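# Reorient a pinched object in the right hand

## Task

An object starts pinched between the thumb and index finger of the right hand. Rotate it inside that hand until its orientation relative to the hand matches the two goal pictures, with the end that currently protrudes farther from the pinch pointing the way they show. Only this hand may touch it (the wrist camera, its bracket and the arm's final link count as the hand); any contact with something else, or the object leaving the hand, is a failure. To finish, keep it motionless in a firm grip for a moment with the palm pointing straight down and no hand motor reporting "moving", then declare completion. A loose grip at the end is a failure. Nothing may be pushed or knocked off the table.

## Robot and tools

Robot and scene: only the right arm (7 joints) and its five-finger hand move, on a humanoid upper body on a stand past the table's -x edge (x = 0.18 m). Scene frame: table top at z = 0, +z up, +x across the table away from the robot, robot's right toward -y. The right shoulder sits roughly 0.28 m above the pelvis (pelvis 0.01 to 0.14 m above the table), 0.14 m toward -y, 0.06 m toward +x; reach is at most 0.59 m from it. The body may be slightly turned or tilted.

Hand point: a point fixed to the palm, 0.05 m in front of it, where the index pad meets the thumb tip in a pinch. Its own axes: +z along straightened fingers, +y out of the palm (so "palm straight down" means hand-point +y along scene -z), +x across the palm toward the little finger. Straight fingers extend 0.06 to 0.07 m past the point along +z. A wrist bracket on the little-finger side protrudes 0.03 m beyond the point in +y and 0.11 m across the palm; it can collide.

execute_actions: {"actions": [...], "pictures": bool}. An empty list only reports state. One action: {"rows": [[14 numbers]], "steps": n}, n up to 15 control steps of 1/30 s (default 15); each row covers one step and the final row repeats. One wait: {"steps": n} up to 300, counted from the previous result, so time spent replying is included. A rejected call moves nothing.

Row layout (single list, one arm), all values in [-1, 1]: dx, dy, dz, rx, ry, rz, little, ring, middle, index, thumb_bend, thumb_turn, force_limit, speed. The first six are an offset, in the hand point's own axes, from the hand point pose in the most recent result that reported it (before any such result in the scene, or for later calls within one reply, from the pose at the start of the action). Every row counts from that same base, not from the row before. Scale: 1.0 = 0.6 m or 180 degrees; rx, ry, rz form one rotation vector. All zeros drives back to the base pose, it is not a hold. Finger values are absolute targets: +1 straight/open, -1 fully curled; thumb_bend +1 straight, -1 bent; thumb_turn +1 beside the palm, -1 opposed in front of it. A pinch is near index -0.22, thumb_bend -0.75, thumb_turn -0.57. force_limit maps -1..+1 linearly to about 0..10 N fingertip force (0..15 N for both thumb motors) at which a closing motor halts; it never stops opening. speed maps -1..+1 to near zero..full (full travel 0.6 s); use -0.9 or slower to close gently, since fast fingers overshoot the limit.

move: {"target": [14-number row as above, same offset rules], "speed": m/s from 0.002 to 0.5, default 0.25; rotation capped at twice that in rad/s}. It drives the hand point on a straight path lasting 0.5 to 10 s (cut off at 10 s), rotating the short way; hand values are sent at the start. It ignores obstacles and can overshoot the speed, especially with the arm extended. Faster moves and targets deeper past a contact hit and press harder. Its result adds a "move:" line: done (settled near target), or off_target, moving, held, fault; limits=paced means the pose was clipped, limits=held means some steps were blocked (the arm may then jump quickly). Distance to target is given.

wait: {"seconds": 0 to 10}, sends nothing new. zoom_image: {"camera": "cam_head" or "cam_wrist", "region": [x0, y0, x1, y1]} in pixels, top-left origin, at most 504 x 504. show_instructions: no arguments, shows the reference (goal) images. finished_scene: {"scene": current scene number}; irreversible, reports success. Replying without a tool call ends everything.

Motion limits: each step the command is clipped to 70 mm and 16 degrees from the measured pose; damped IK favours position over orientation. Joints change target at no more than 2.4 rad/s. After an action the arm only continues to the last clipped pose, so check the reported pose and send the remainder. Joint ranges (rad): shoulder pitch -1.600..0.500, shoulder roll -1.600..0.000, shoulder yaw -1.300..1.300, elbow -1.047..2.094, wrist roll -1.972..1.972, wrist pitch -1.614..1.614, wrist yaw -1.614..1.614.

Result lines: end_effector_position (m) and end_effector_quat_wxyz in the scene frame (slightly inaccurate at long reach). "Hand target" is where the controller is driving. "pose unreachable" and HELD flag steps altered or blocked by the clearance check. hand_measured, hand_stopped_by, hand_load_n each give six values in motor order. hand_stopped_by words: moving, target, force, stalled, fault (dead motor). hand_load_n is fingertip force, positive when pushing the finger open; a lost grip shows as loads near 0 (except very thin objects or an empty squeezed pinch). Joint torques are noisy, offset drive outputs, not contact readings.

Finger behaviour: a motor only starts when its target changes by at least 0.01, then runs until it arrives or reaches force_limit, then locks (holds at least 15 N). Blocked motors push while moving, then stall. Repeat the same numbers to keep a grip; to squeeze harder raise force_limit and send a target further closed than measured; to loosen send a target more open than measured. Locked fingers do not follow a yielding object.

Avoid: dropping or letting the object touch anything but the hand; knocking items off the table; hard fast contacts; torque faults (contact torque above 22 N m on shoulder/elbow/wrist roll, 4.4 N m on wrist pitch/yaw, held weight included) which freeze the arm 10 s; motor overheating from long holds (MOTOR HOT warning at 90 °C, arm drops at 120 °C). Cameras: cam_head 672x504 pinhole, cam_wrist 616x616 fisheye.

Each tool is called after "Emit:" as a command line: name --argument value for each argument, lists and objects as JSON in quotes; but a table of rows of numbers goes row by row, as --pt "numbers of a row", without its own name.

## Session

Emit:
show_instructions

Emit:
execute_actions --actions '[]'

Reference images for this scene: goal picture from the wrist camera place, goal picture looking into the palm, FIVE-FINGER HAND page 1.

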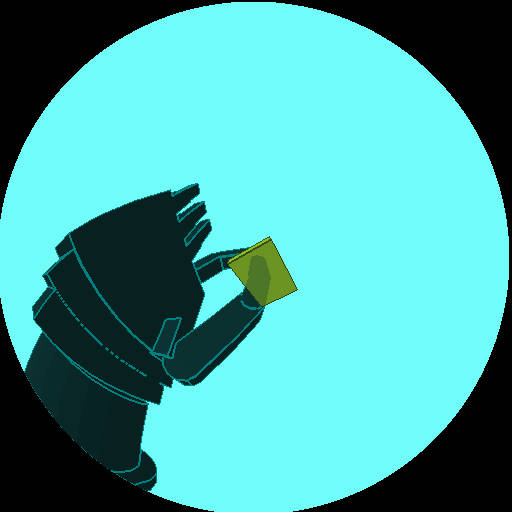

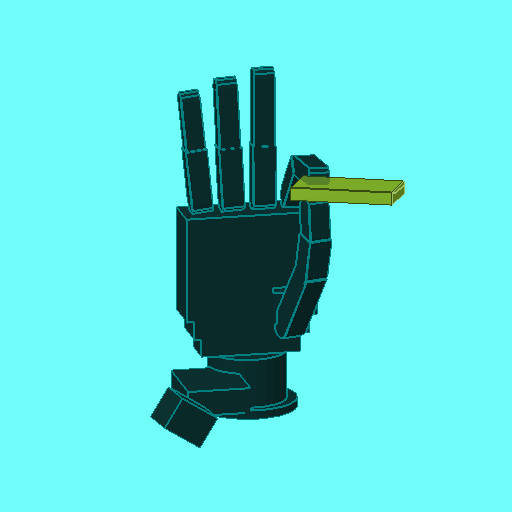

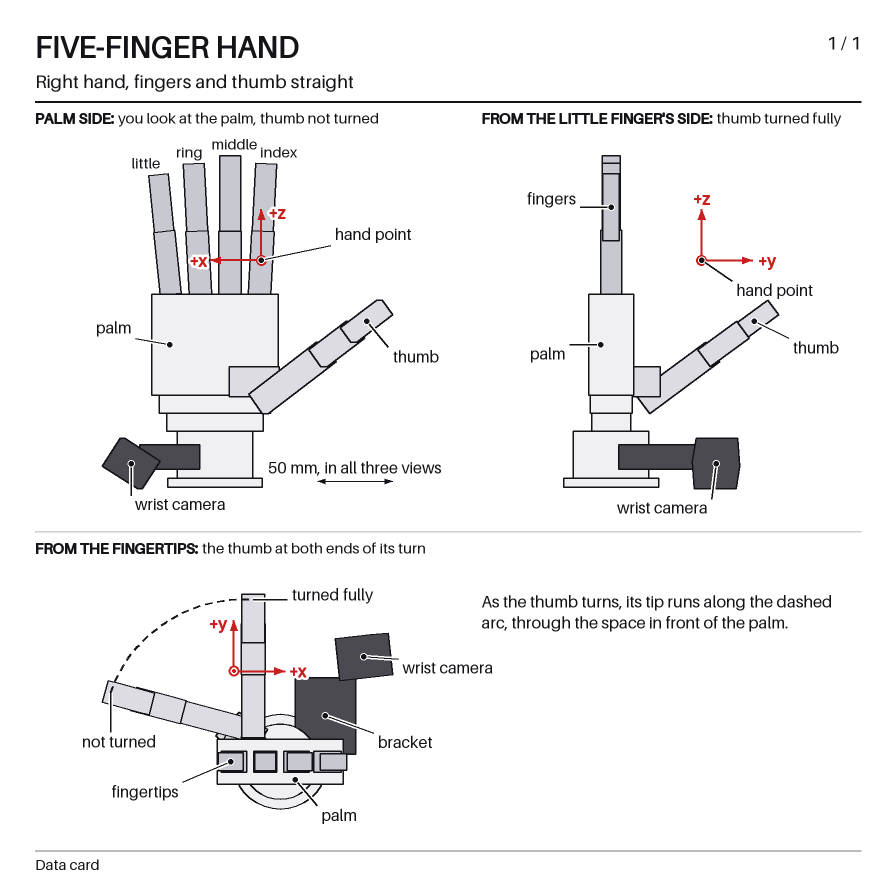

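Scene clock: 0.00 s of 6000.00 s.
end_effector_position=(+0.3666, -0.0461, +0.3499) hand_measured=(+1.000, +1.000, +1.000, -0.100, -0.750, -0.570) hand_load_n=(+0.0, +0.0, +0.0, +7.0, +0.5, +0.0) hand_stopped_by=(target, target, target, target, target, target) hand_force_limit=0.00 hand_speed=-0.80 end_effector_quat_wxyz=(+0.640, -0.620, +0.311, -0.331)
Joint positions: [-0.835 -1.205  0.178 -0.68  -0.182  0.342  0.497]
Joint velocities: [-0.002  0.006 -0.008  0.011 -0.005  0.     0.   ]
Joint torques (N m, as the arm reports them, + toward a larger angle): no reading
Motor temperatures (°C, as the motors report them): [39 42 41 36 40 30 24]
Hand target: +0.367, -0.046, +0.350; +0.640, -0.620, +0.311, -0.331

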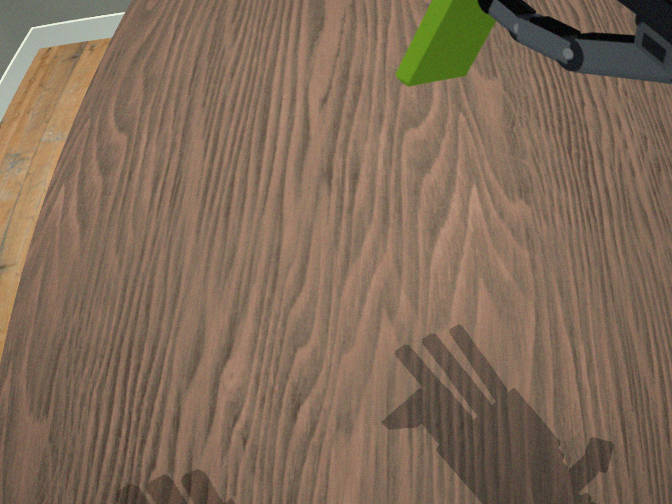

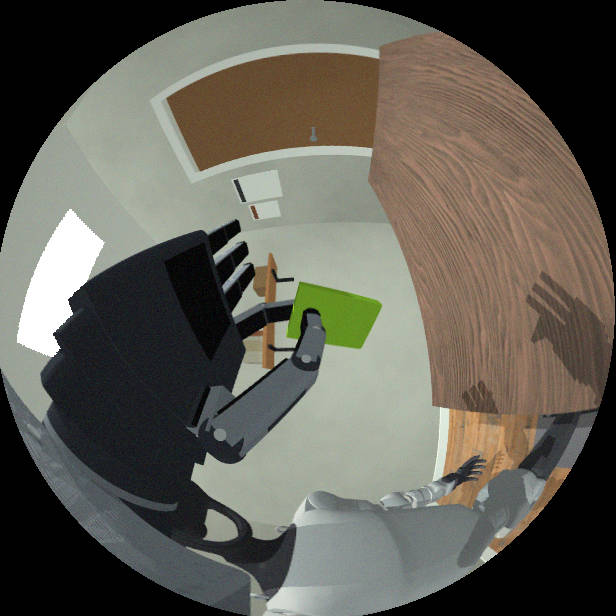

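Emit:
move --target '[0,0,0,0,0,-0.45,1,1,1,-0.092,-0.75,-0.57,0,-0.97]' --speed 0.25

Scene clock: 5.03 s of 6000.00 s.
end_effector_position=(+0.3629, -0.0404, +0.3467) hand_measured=(+1.000, +1.000, +1.000, -0.092, -0.750, -0.570) hand_load_n=(+0.0, +0.0, +0.0, +3.5, +0.0, +0.0) hand_stopped_by=(target, target, target, target, target, target) hand_force_limit=0.00 hand_speed=-0.97 end_effector_quat_wxyz=(-0.281, +0.676, +0.176, +0.658)
Joint positions: [-1.258 -1.267  0.753 -0.933 -1.359 -0.056  0.817]
Joint velocities: [-0.002  0.    -0.008  0.008  0.002 -0.003  0.003]
Joint torques (N m, as the arm reports them, + toward a larger angle): [-2.7  -1.18 -2.19 -0.18 -0.69  0.69  0.07]
Motor temperatures (°C, as the motors report them): [40 42 41 36 40 30 24]
Hand target: +0.362, -0.040, +0.347; -0.281, +0.675, +0.179, +0.659
Off the commanded pose: 0.008 m, 2 deg.
move: off_target

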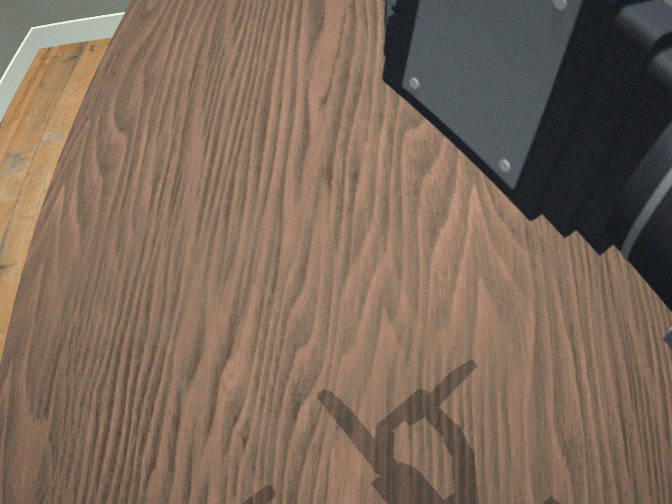

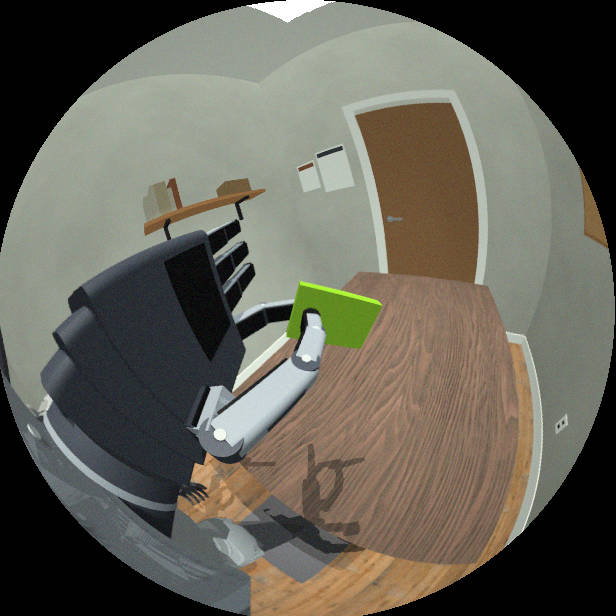

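Emit:
execute_actions --actions '[{"rows":[[0,0,0,0,0,0,1,1,1,-0.088,-0.75,-0.57,0,-0.99]],"steps":15}]'

Scene clock: 6.90 s of 6000.00 s.
end_effector_position=(+0.3629, -0.0404, +0.3467) hand_measured=(+1.000, +1.000, +1.000, -0.088, -0.750, -0.570) hand_load_n=(+0.0, +0.0, +0.0, +2.5, +0.0, +0.0) hand_stopped_by=(target, target, target, target, target, target) hand_force_limit=0.00 hand_speed=-0.99 end_effector_quat_wxyz=(-0.281, +0.676, +0.176, +0.658)
Joint positions: [-1.258 -1.267  0.753 -0.933 -1.359 -0.057  0.817]
Joint velocities: [ 0.008 -0.005 -0.006  0.002 -0.006  0.     0.   ]
Joint torques (N m, as the arm reports them, + toward a larger angle): [-2.84 -1.14 -2.15 -0.01 -0.53  0.81  0.  ]
Motor temperatures (°C, as the motors report them): [40 42 41 36 40 30 24]
Hand target: +0.363, -0.040, +0.347; -0.281, +0.676, +0.176, +0.658
Off the commanded pose: 0.000 m, 0 deg.
Steps of this call (steps 1 to 41: nothing new was sent; steps 42 to 56: all 15 steps of this action). Readings (end_effector_position | what the end effector reports):
42: (+0.3629, -0.0404, +0.3467) | hand_measured=(+1.000, +1.000, +1.000, -0.092, -0.750, -0.570) hand_load_n=(+0.0, +0.0, +0.0, +3.5, +0.0, +0.0) hand_stopped_by=(target, target, target, moving, target, target) hand_force_limit=0.00 hand_speed=-0.99
43: (+0.3629, -0.0404, +0.3467) | hand_measured=(+1.000, +1.000, +1.000, -0.092, -0.750, -0.570) hand_load_n=(+0.0, +0.0, +0.0, +3.5, +0.0, +0.0) hand_stopped_by=(target, target, target, moving, target, target) hand_force_limit=0.00 hand_speed=-0.99
45: (+0.3629, -0.0404, +0.3467) | hand_measured=(+1.000, +1.000, +1.000, -0.090, -0.750, -0.570) hand_load_n=(+0.0, +0.0, +0.0, +3.5, +0.0, +0.0) hand_stopped_by=(target, target, target, moving, target, target) hand_force_limit=0.00 hand_speed=-0.99
49: (+0.3629, -0.0404, +0.3467) | hand_measured=(+1.000, +1.000, +1.000, -0.088, -0.750, -0.570) hand_load_n=(+0.0, +0.0, +0.0, +2.5, +0.0, +0.0) hand_stopped_by=(target, target, target, moving, target, target) hand_force_limit=0.00 hand_speed=-0.99
56: the state above

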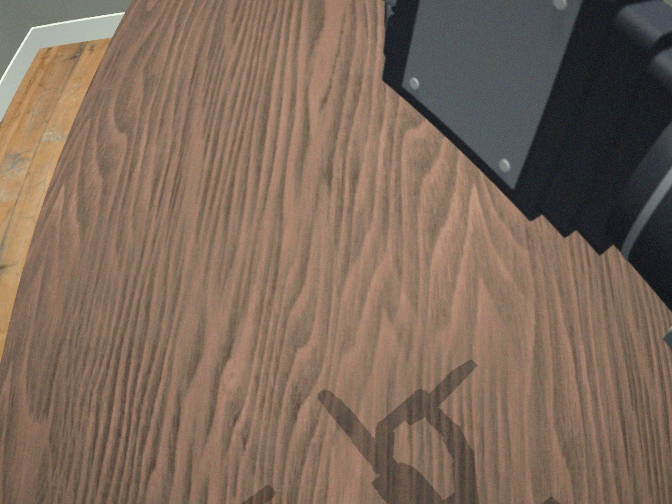

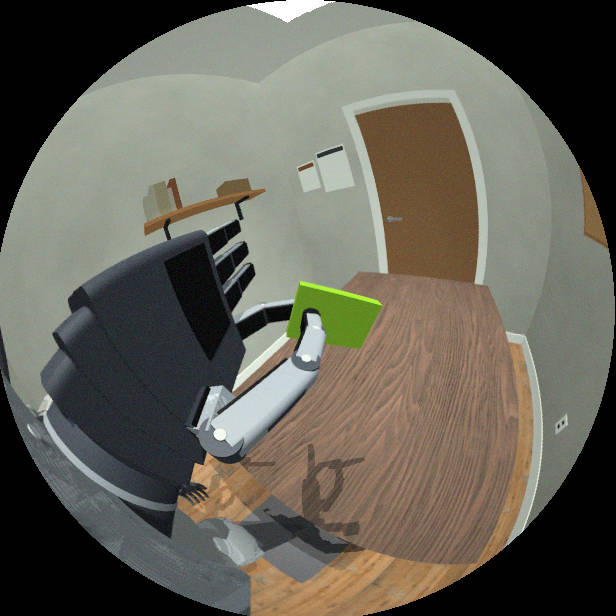

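Emit:
execute_actions --actions '[{"rows":[[0,0,0,0,0,0,1,1,1,-0.086,-0.75,-0.57,0,-0.99]],"steps":15}]'

Scene clock: 8.50 s of 6000.00 s.
end_effector_position=(+0.3629, -0.0404, +0.3467) hand_measured=(+1.000, +1.000, +1.000, -0.086, -0.750, -0.570) hand_load_n=(+0.0, +0.0, +0.0, +1.5, +0.0, +0.0) hand_stopped_by=(target, target, target, target, target, target) hand_force_limit=0.00 hand_speed=-0.99 end_effector_quat_wxyz=(-0.281, +0.676, +0.176, +0.658)
Joint positions: [-1.258 -1.267  0.753 -0.933 -1.359 -0.057  0.817]
Joint velocities: [-0.006 -0.003  0.025  0.     0.005  0.     0.   ]
Joint torques (N m, as the arm reports them, + toward a larger angle): [-2.69 -1.09 -2.02 -0.04 -0.54  0.79 -0.01]
Motor temperatures (°C, as the motors report them): [40 42 41 36 40 30 24]
Hand target: +0.363, -0.040, +0.347; -0.281, +0.676, +0.176, +0.658
Off the commanded pose: 0.000 m, 0 deg.
Steps of this call (steps 1 to 33: nothing new was sent; steps 34 to 48: all 15 steps of this action). Readings (end_effector_position | what the end effector reports):
34: (+0.3629, -0.0404, +0.3467) | hand_measured=(+1.000, +1.000, +1.000, -0.088, -0.750, -0.570) hand_load_n=(+0.0, +0.0, +0.0, +2.5, +0.0, +0.0) hand_stopped_by=(target, target, target, moving, target, target) hand_force_limit=0.00 hand_speed=-0.99
35: (+0.3629, -0.0404, +0.3467) | hand_measured=(+1.000, +1.000, +1.000, -0.088, -0.750, -0.570) hand_load_n=(+0.0, +0.0, +0.0, +2.5, +0.0, +0.0) hand_stopped_by=(target, target, target, moving, target, target) hand_force_limit=0.00 hand_speed=-0.99
37: (+0.3629, -0.0404, +0.3467) | hand_measured=(+1.000, +1.000, +1.000, -0.086, -0.750, -0.570) hand_load_n=(+0.0, +0.0, +0.0, +2.0, +0.0, +0.0) hand_stopped_by=(target, target, target, moving, target, target) hand_force_limit=0.00 hand_speed=-0.99
41: (+0.3629, -0.0404, +0.3467) | hand_measured=(+1.000, +1.000, +1.000, -0.086, -0.750, -0.570) hand_load_n=(+0.0, +0.0, +0.0, +2.0, +0.0, +0.0) hand_stopped_by=(target, target, target, moving, target, target) hand_force_limit=0.00 hand_speed=-0.99
48: the state above

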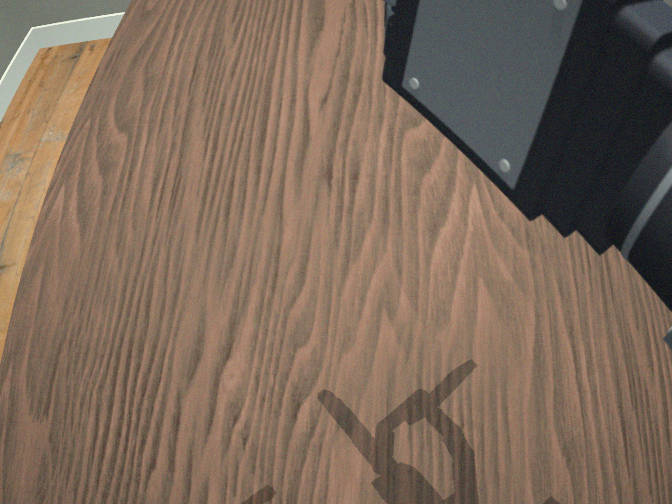

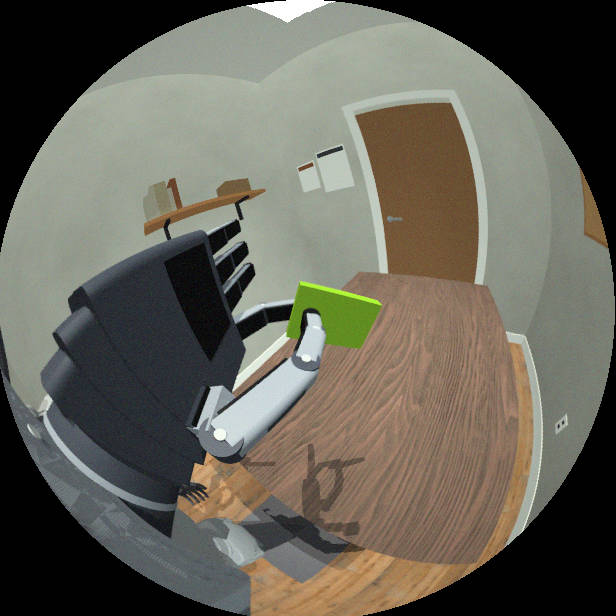

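Emit:
execute_actions --actions '[{"rows":[[0,0,0,0,0,0,1,1,1,-0.084,-0.75,-0.57,0,-0.995]],"steps":15}]'

Scene clock: 10.13 s of 6000.00 s.
end_effector_position=(+0.3629, -0.0404, +0.3467) hand_measured=(+1.000, +1.000, +1.000, -0.084, -0.750, -0.570) hand_load_n=(+0.0, +0.0, +0.0, +1.0, +0.5, +0.0) hand_stopped_by=(target, target, target, target, target, target) hand_force_limit=0.00 hand_speed=-0.99 end_effector_quat_wxyz=(-0.281, +0.676, +0.176, +0.658)
Joint positions: [-1.258 -1.267  0.753 -0.933 -1.359 -0.057  0.817]
Joint velocities: [ 0.009  0.008  0.006  0.    -0.005  0.     0.   ]
Joint torques (N m, as the arm reports them, + toward a larger angle): [-2.92 -0.91 -2.07  0.   -0.62  0.77 -0.02]
Motor temperatures (°C, as the motors report them): [41 42 42 36 40 30 24]
Hand target: +0.363, -0.040, +0.347; -0.281, +0.676, +0.176, +0.658
Off the commanded pose: 0.000 m, 0 deg.
Steps of this call (steps 1 to 34: nothing new was sent; steps 35 to 49: all 15 steps of this action). Readings (end_effector_position | what the end effector reports):
35: (+0.3629, -0.0404, +0.3467) | hand_measured=(+1.000, +1.000, +1.000, -0.086, -0.750, -0.570) hand_load_n=(+0.0, +0.0, +0.0, +1.5, +0.0, +0.0) hand_stopped_by=(target, target, target, moving, target, target) hand_force_limit=0.00 hand_speed=-0.99
36: (+0.3629, -0.0404, +0.3467) | hand_measured=(+1.000, +1.000, +1.000, -0.086, -0.750, -0.570) hand_load_n=(+0.0, +0.0, +0.0, +1.5, +0.0, +0.0) hand_stopped_by=(target, target, target, moving, target, target) hand_force_limit=0.00 hand_speed=-0.99
38: (+0.3629, -0.0404, +0.3467) | hand_measured=(+1.000, +1.000, +1.000, -0.086, -0.750, -0.570) hand_load_n=(+0.0, +0.0, +0.0, +1.5, +0.0, +0.0) hand_stopped_by=(target, target, target, moving, target, target) hand_force_limit=0.00 hand_speed=-0.99
42: (+0.3629, -0.0404, +0.3467) | hand_measured=(+1.000, +1.000, +1.000, -0.084, -0.750, -0.570) hand_load_n=(+0.0, +0.0, +0.0, +1.0, +0.0, +0.0) hand_stopped_by=(target, target, target, moving, target, target) hand_force_limit=0.00 hand_speed=-0.99
49: the state above

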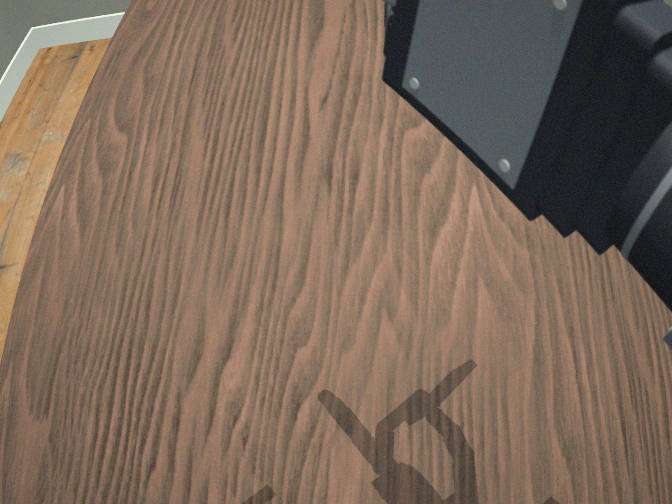

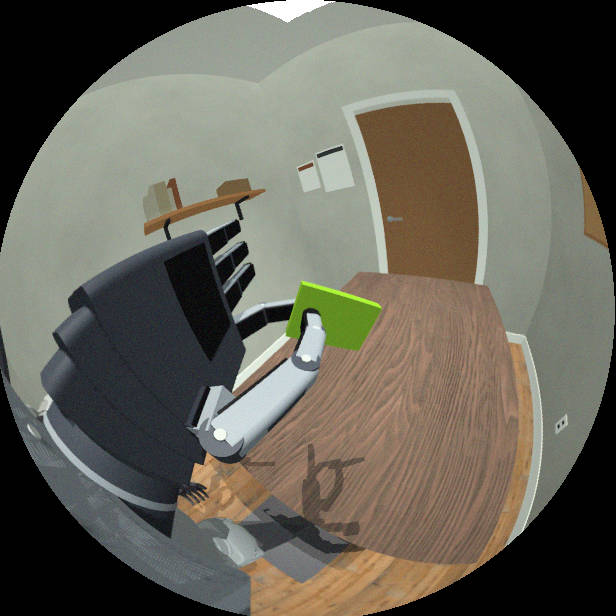

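At the threshold. Roll further now.

Emit:
move --target '[0,0,0,0,0,-0.08,1,1,1,-0.084,-0.75,-0.57,0,-0.995]' --speed 0.08

Scene clock: 13.63 s of 6000.00 s.
end_effector_position=(+0.3631, -0.0406, +0.3445) hand_measured=(+1.000, +1.000, +1.000, -0.084, -0.750, -0.570) hand_load_n=(+0.0, +0.0, +0.0, +1.0, +0.5, +0.0) hand_stopped_by=(target, target, target, target, target, target) hand_force_limit=0.00 hand_speed=-0.99 end_effector_quat_wxyz=(-0.198, +0.652, +0.259, +0.684)
Joint positions: [-1.287 -1.235  0.83  -0.961 -1.558 -0.217  0.855]
Joint velocities: [-0.005 -0.011  0.002 -0.005  0.    -0.004  0.001]
Joint torques (N m, as the arm reports them, + toward a larger angle): [-2.95 -1.19 -2.05 -0.33 -0.92  0.75  0.27]
Motor temperatures (°C, as the motors report them): [41 42 42 36 40 31 24]
Hand target: +0.363, -0.040, +0.345; -0.197, +0.651, +0.261, +0.685
Off the commanded pose: 0.002 m, 1 deg.
move: done

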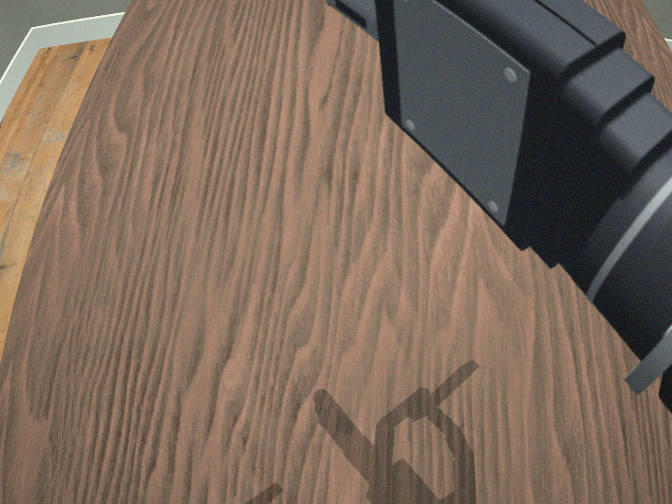

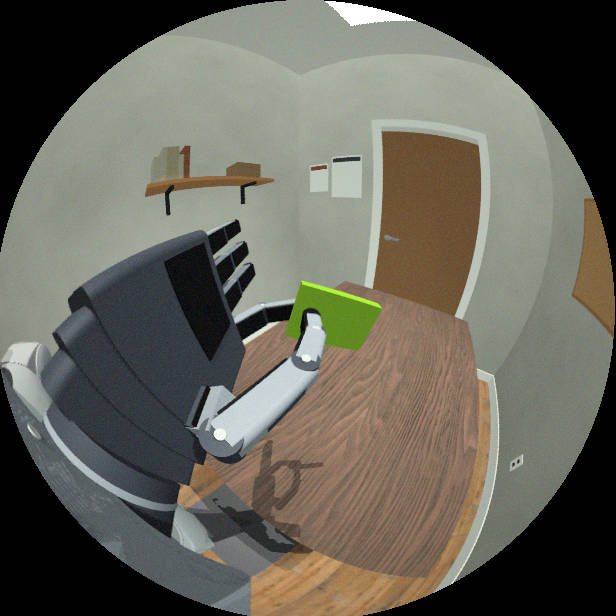

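Emit:
execute_actions --actions '[{"rows":[[0,0,0,0,0,0,1,1,1,-0.082,-0.75,-0.57,0,-0.998]],"steps":15}]'

Scene clock: 15.63 s of 6000.00 s.
end_effector_position=(+0.3631, -0.0406, +0.3445) hand_measured=(+1.000, +1.000, +1.000, -0.082, -0.750, -0.570) hand_load_n=(+0.0, +0.0, +0.0, +0.5, +0.0, +0.0) hand_stopped_by=(target, target, target, moving, target, target) hand_force_limit=0.00 hand_speed=-1.00 end_effector_quat_wxyz=(-0.198, +0.652, +0.259, +0.684)
Joint positions: [-1.287 -1.235  0.83  -0.961 -1.559 -0.217  0.856]
Joint velocities: [0.005 0.008 0.006 0.005 0.008 0.    0.   ]
Joint torques (N m, as the arm reports them, + toward a larger angle): [-2.68 -1.22 -2.15  0.11 -0.55  0.78  0.16]
Motor temperatures (°C, as the motors report them): [41 42 42 36 40 31 24]
Hand target: +0.363, -0.041, +0.344; -0.198, +0.652, +0.259, +0.684
Off the commanded pose: 0.000 m, 0 deg.
Steps of this call (steps 1 to 45: nothing new was sent; steps 46 to 60: all 15 steps of this action). Readings (end_effector_position | what the end effector reports):
46: (+0.3631, -0.0406, +0.3445) | hand_measured=(+1.000, +1.000, +1.000, -0.084, -0.750, -0.570) hand_load_n=(+0.0, +0.0, +0.0, +1.0, +0.5, +0.0) hand_stopped_by=(target, target, target, moving, target, target) hand_force_limit=0.00 hand_speed=-1.00
47: (+0.3631, -0.0406, +0.3445) | hand_measured=(+1.000, +1.000, +1.000, -0.084, -0.750, -0.570) hand_load_n=(+0.0, +0.0, +0.0, +1.0, +0.5, +0.0) hand_stopped_by=(target, target, target, moving, target, target) hand_force_limit=0.00 hand_speed=-1.00
49: (+0.3631, -0.0406, +0.3445) | hand_measured=(+1.000, +1.000, +1.000, -0.084, -0.750, -0.570) hand_load_n=(+0.0, +0.0, +0.0, +1.0, +0.5, +0.0) hand_stopped_by=(target, target, target, moving, target, target) hand_force_limit=0.00 hand_speed=-1.00
53: (+0.3631, -0.0406, +0.3445) | hand_measured=(+1.000, +1.000, +1.000, -0.084, -0.750, -0.570) hand_load_n=(+0.0, +0.0, +0.0, +1.0, +0.5, +0.0) hand_stopped_by=(target, target, target, moving, target, target) hand_force_limit=0.00 hand_speed=-1.00
60: the state above

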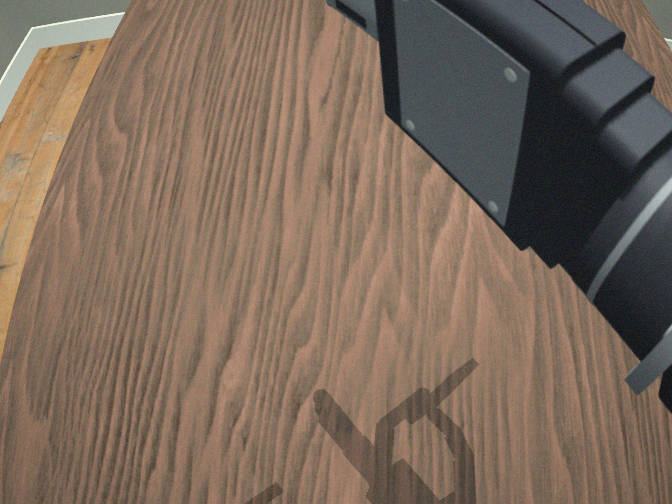

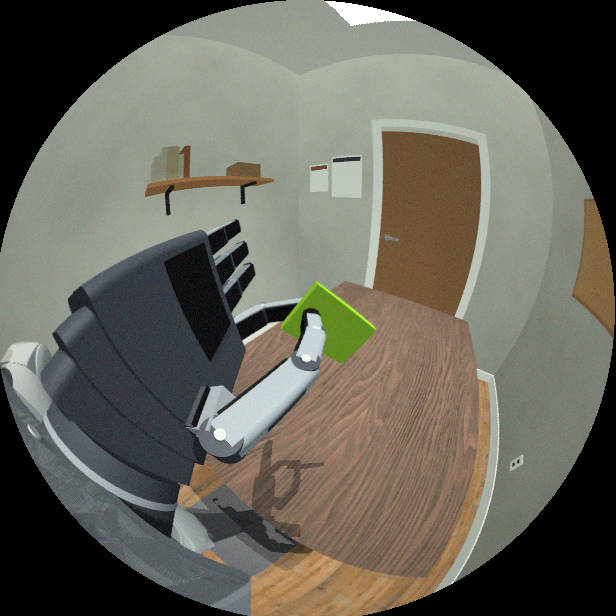

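Emit:
execute_actions --actions '[]'

Emit:
zoom_image --camera "cam_wrist" --region '[220,220,420,420]'

Scene clock: 17.30 s of 6000.00 s.
end_effector_position=(+0.3631, -0.0406, +0.3445) hand_measured=(+1.000, +1.000, +1.000, -0.082, -0.750, -0.570) hand_load_n=(+0.0, +0.0, +0.0, +0.5, +0.0, +0.0) hand_stopped_by=(target, target, target, target, target, target) hand_force_limit=0.00 hand_speed=-1.00 end_effector_quat_wxyz=(-0.198, +0.652, +0.259, +0.684)
Joint positions: [-1.287 -1.235  0.83  -0.961 -1.559 -0.217  0.856]
Joint velocities: [ 0.    -0.003  0.     0.    -0.002  0.     0.   ]
Joint torques (N m, as the arm reports them, + toward a larger angle): [-2.66 -1.03 -2.25  0.04 -0.57  0.77  0.12]
Motor temperatures (°C, as the motors report them): [41 42 42 36 40 31 24]
Hand target: +0.363, -0.041, +0.344; -0.198, +0.652, +0.259, +0.684
Off the commanded pose: 0.000 m, 0 deg.
Steps of this call (steps 1 to 50: nothing new was sent). Readings (end_effector_position | what the end effector reports):
1: (+0.3631, -0.0406, +0.3445) | hand_measured=(+1.000, +1.000, +1.000, -0.082, -0.750, -0.570) hand_load_n=(+0.0, +0.0, +0.0, +0.5, +0.0, +0.0) hand_stopped_by=(target, target, target, moving, target, target) hand_force_limit=0.00 hand_speed=-1.00
2: (+0.3631, -0.0406, +0.3445) | hand_measured=(+1.000, +1.000, +1.000, -0.082, -0.750, -0.570) hand_load_n=(+0.0, +0.0, +0.0, +0.5, +0.0, +0.0) hand_stopped_by=(target, target, target, moving, target, target) hand_force_limit=0.00 hand_speed=-1.00
4: (+0.3631, -0.0406, +0.3445) | hand_measured=(+1.000, +1.000, +1.000, -0.082, -0.750, -0.570) hand_load_n=(+0.0, +0.0, +0.0, +0.5, +0.0, +0.0) hand_stopped_by=(target, target, target, moving, target, target) hand_force_limit=0.00 hand_speed=-1.00
8: (+0.3631, -0.0406, +0.3445) | hand_measured=(+1.000, +1.000, +1.000, -0.082, -0.750, -0.570) hand_load_n=(+0.0, +0.0, +0.0, +0.5, +0.0, +0.0) hand_stopped_by=(target, target, target, target, target, target) hand_force_limit=0.00 hand_speed=-1.00
50: the state above

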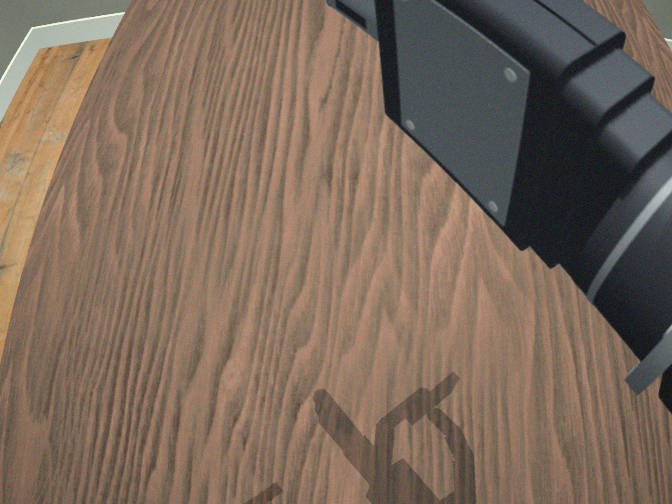

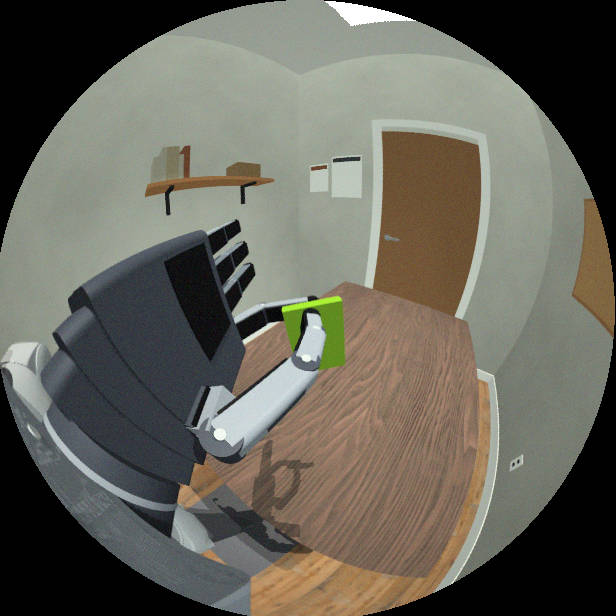

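Region (220, 220, 420, 420) of cam_wrist's 616x616 image, scaled by 2.520, with more detail than that image has.

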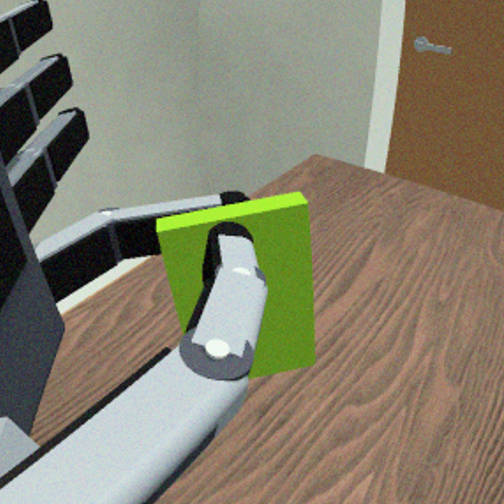

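Overshot by about 22°; the way back fixes that.

Emit:
move --target '[0,0,0,0,0,0.24,1,1,1,-0.082,-0.75,-0.57,0,-0.998]' --speed 0.12

Emit:
zoom_image --camera "cam_wrist" --region '[220,220,420,420]'

Scene clock: 23.03 s of 6000.00 s.
end_effector_position=(+0.3640, -0.0420, +0.3485) hand_measured=(+1.000, +1.000, +1.000, -0.082, -0.750, -0.570) hand_load_n=(+0.0, +0.0, +0.0, +0.5, +0.0, +0.0) hand_stopped_by=(target, target, target, target, target, target) hand_force_limit=0.00 hand_speed=-1.00 end_effector_quat_wxyz=(-0.435, +0.696, -0.000, +0.571)
Joint positions: [-1.142 -1.315  0.569 -0.861 -0.923  0.185  0.68 ]
Joint velocities: [0.    0.    0.003 0.003 0.011 0.    0.   ]
Joint torques (N m, as the arm reports them, + toward a larger angle): [-2.61 -1.45 -2.26  0.14 -0.29  0.77 -0.39]
Motor temperatures (°C, as the motors report them): [42 42 42 36 40 31 24]
Hand target: +0.365, -0.043, +0.348; -0.436, +0.696, -0.003, +0.570
Off the commanded pose: 0.004 m, 1 deg.
move: off_target

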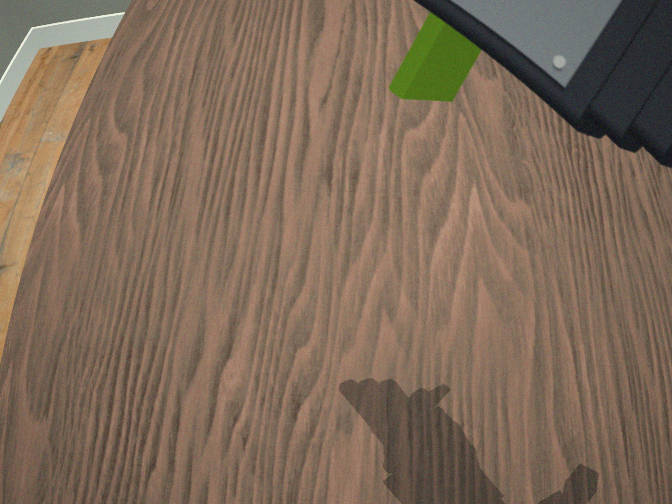

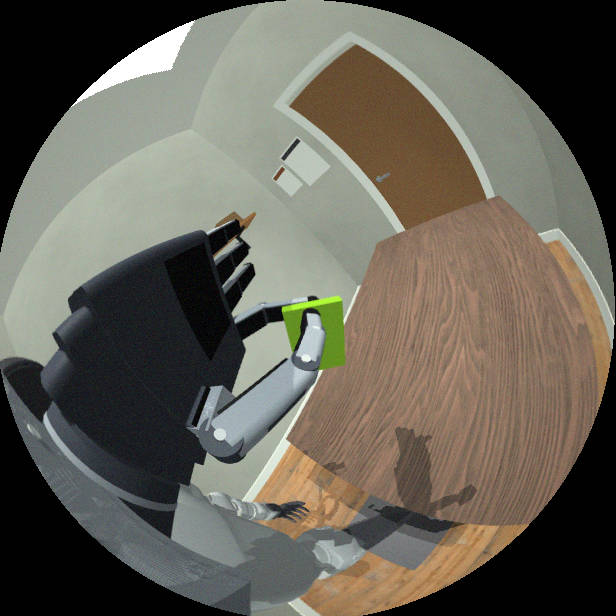

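Region (220, 220, 420, 420) of cam_wrist's 616x616 image, scaled by 2.520, with more detail than that image has.

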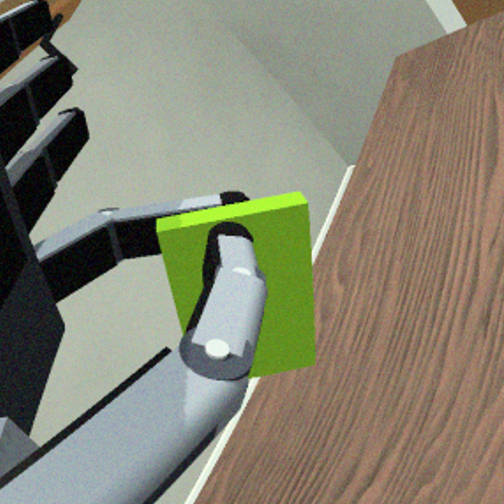

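Emit:
move --target '[0,0,0,0,0,0.07,1,1,1,-0.082,-0.75,-0.57,0,-0.998]' --speed 0.07

Scene clock: 26.20 s of 6000.00 s.
end_effector_position=(+0.3642, -0.0426, +0.3492) hand_measured=(+1.000, +1.000, +1.000, -0.082, -0.750, -0.570) hand_load_n=(+0.0, +0.0, +0.0, +0.5, +0.5, +0.0) hand_stopped_by=(target, target, target, target, target, target) hand_force_limit=0.00 hand_speed=-1.00 end_effector_quat_wxyz=(-0.493, +0.691, -0.075, +0.523)
Joint positions: [-1.073 -1.316  0.473 -0.824 -0.731  0.244  0.619]
Joint velocities: [ 0.011  0.008 -0.011 -0.014 -0.002  0.     0.   ]
Joint torques (N m, as the arm reports them, + toward a larger angle): [-2.34 -1.32 -2.27  0.22 -0.05  0.65 -0.47]
Motor temperatures (°C, as the motors report them): [42 42 42 36 40 31 24]
Hand target: +0.365, -0.043, +0.349; -0.495, +0.690, -0.078, +0.522
Off the commanded pose: 0.001 m, 0 deg.
move: done

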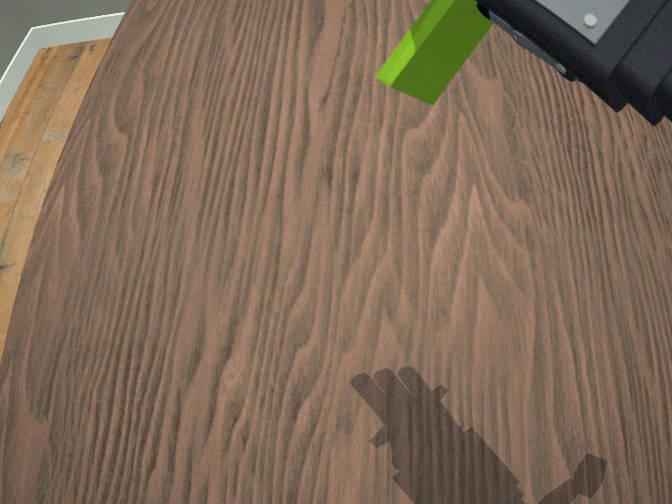

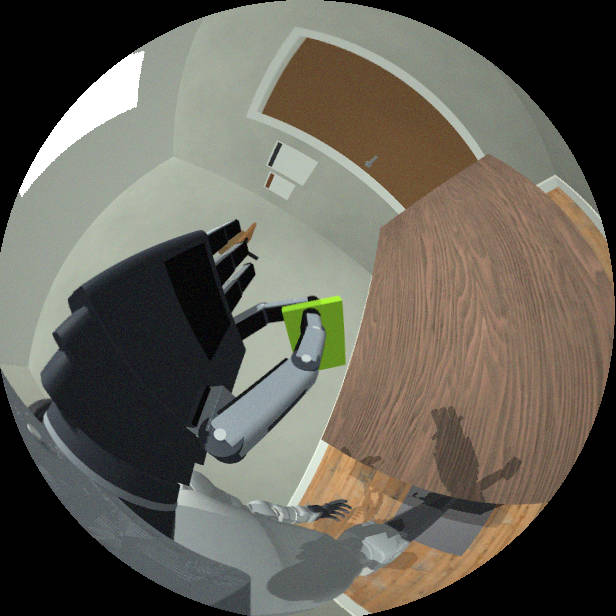

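Emit:
move --target '[0,0,0,0,0,0.05,1,1,1,-0.082,-0.75,-0.57,0,-0.998]' --speed 0.06

Scene clock: 31.53 s of 6000.00 s.
end_effector_position=(+0.3644, -0.0434, +0.3493) hand_measured=(+1.000, +1.000, +1.000, -0.082, -0.750, -0.570) hand_load_n=(+0.0, +0.0, +0.0, +0.5, +0.5, +0.0) hand_stopped_by=(target, target, target, target, target, target) hand_force_limit=0.00 hand_speed=-1.00 end_effector_quat_wxyz=(-0.530, +0.683, -0.128, +0.486)
Joint positions: [-1.022 -1.313  0.407 -0.796 -0.596  0.275  0.577]
Joint velocities: [-0.006 -0.002  0.006  0.005  0.005  0.    -0.002]
Joint torques (N m, as the arm reports them, + toward a larger angle): [-2.5  -1.21 -2.21  0.15 -0.07  0.57 -0.53]
Motor temperatures (°C, as the motors report them): [42 42 43 36 40 31 24]
Hand target: +0.365, -0.043, +0.349; -0.532, +0.682, -0.131, +0.484
Off the commanded pose: 0.001 m, 1 deg.
After step 90, 0.80 s passed at rest.
move: done

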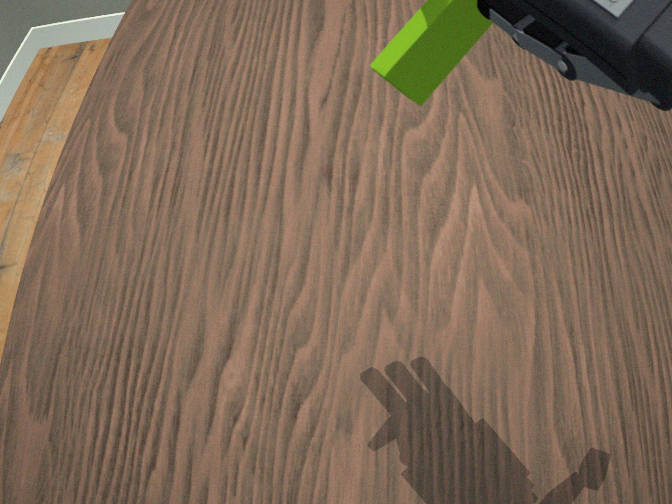

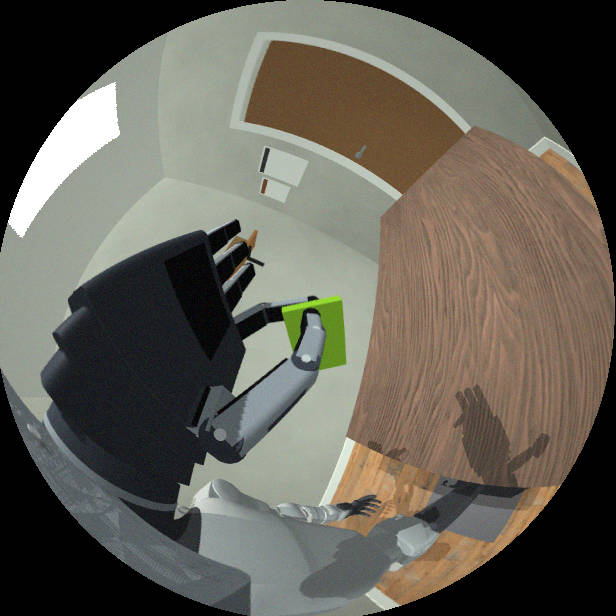

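Emit:
execute_actions --actions '[{"rows":[[0,0,0,0,0,0,1,1,1,-0.08,-0.75,-0.57,0,-0.998],[0,0,0,0,0,0,1,1,1,-0.08,-0.75,-0.57,0,-0.998],[0,0,0,0,0,0,1,1,1,-0.08,-0.75,-0.57,0,-0.998],[0,0,0,0,0,0,1,1,1,-0.08,-0.75,-0.57,0,-0.998],[0,0,0,0,0,0,1,1,1,-0.08,-0.75,-0.57,0,-0.998],[0,0,0,0,0,0,1,1,1,-0.08,-0.75,-0.57,0,-0.998],[0,0,0,0,0,0,1,1,1,-0.08,-0.75,-0.57,0,-0.998],[0,0,0,0,0,0,1,1,1,-0.084,-0.75,-0.57,0,-0.97]],"steps":15}]'

Emit:
zoom_image --camera "cam_wrist" --region '[220,220,420,420]'

Scene clock: 35.90 s of 6000.00 s.
end_effector_position=(+0.3644, -0.0434, +0.3493) hand_measured=(+1.000, +1.000, +1.000, -0.084, -0.750, -0.570) hand_load_n=(+0.0, +0.0, +0.0, +1.0, +0.5, +0.0) hand_stopped_by=(target, target, target, target, target, target) hand_force_limit=0.00 hand_speed=-0.97 end_effector_quat_wxyz=(-0.530, +0.683, -0.128, +0.486)
Joint positions: [-1.022 -1.313  0.407 -0.796 -0.596  0.275  0.577]
Joint velocities: [0.014 0.003 0.011 0.006 0.003 0.    0.   ]
Joint torques (N m, as the arm reports them, + toward a larger angle): [-2.56 -1.31 -2.11  0.19 -0.48  0.52 -0.45]
Motor temperatures (°C, as the motors report them): [42 42 43 36 40 31 24]
Hand target: +0.364, -0.043, +0.349; -0.530, +0.683, -0.128, +0.486
Off the commanded pose: 0.000 m, 0 deg.
Steps of this call (steps 1 to 90: nothing new was sent; then 0.87 s passed at rest; steps 91 to 105: all 15 steps of this action). Readings (end_effector_position | what the end effector reports):
91: (+0.3644, -0.0434, +0.3493) | hand_measured=(+1.000, +1.000, +1.000, -0.082, -0.750, -0.570) hand_load_n=(+0.0, +0.0, +0.0, +0.5, +0.5, +0.0) hand_stopped_by=(target, target, target, moving, target, target) hand_force_limit=0.00 hand_speed=-1.00
92: (+0.3644, -0.0434, +0.3493) | hand_measured=(+1.000, +1.000, +1.000, -0.082, -0.750, -0.570) hand_load_n=(+0.0, +0.0, +0.0, +0.5, +0.5, +0.0) hand_stopped_by=(target, target, target, moving, target, target) hand_force_limit=0.00 hand_speed=-1.00
94: (+0.3644, -0.0434, +0.3493) | hand_measured=(+1.000, +1.000, +1.000, -0.082, -0.750, -0.570) hand_load_n=(+0.0, +0.0, +0.0, +0.5, +0.5, +0.0) hand_stopped_by=(target, target, target, moving, target, target) hand_force_limit=0.00 hand_speed=-1.00
98: (+0.3644, -0.0434, +0.3493) | hand_measured=(+1.000, +1.000, +1.000, -0.082, -0.750, -0.570) hand_load_n=(+0.0, +0.0, +0.0, +0.5, +0.5, +0.0) hand_stopped_by=(target, target, target, moving, target, target) hand_force_limit=0.00 hand_speed=-0.97
105: the state above

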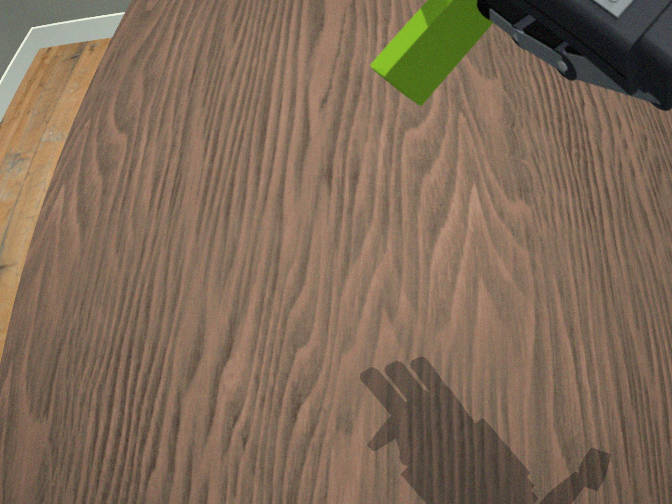

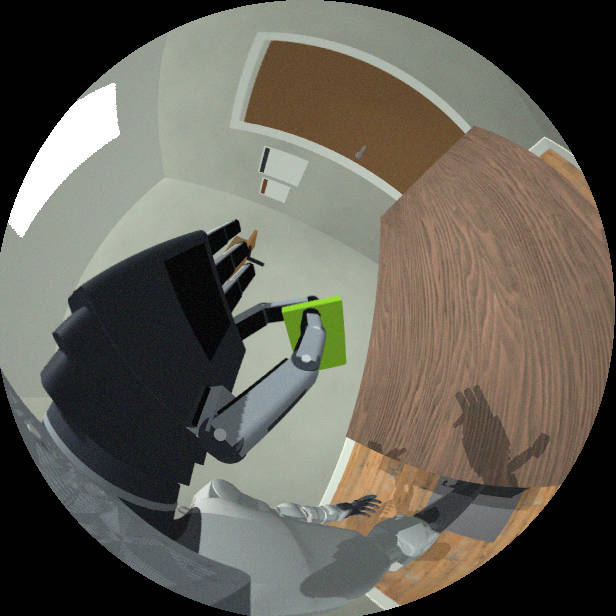

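Region (220, 220, 420, 420) of cam_wrist's 616x616 image, scaled by 2.520, with more detail than that image has.

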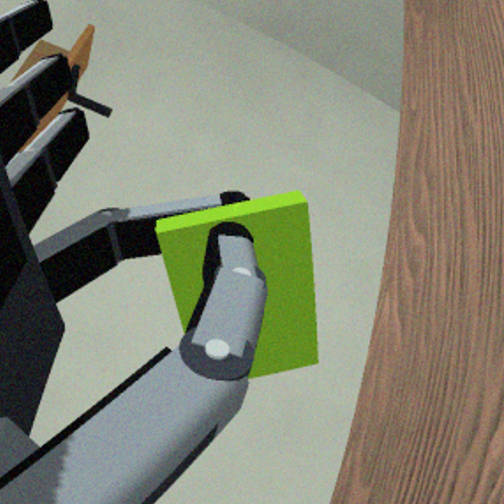

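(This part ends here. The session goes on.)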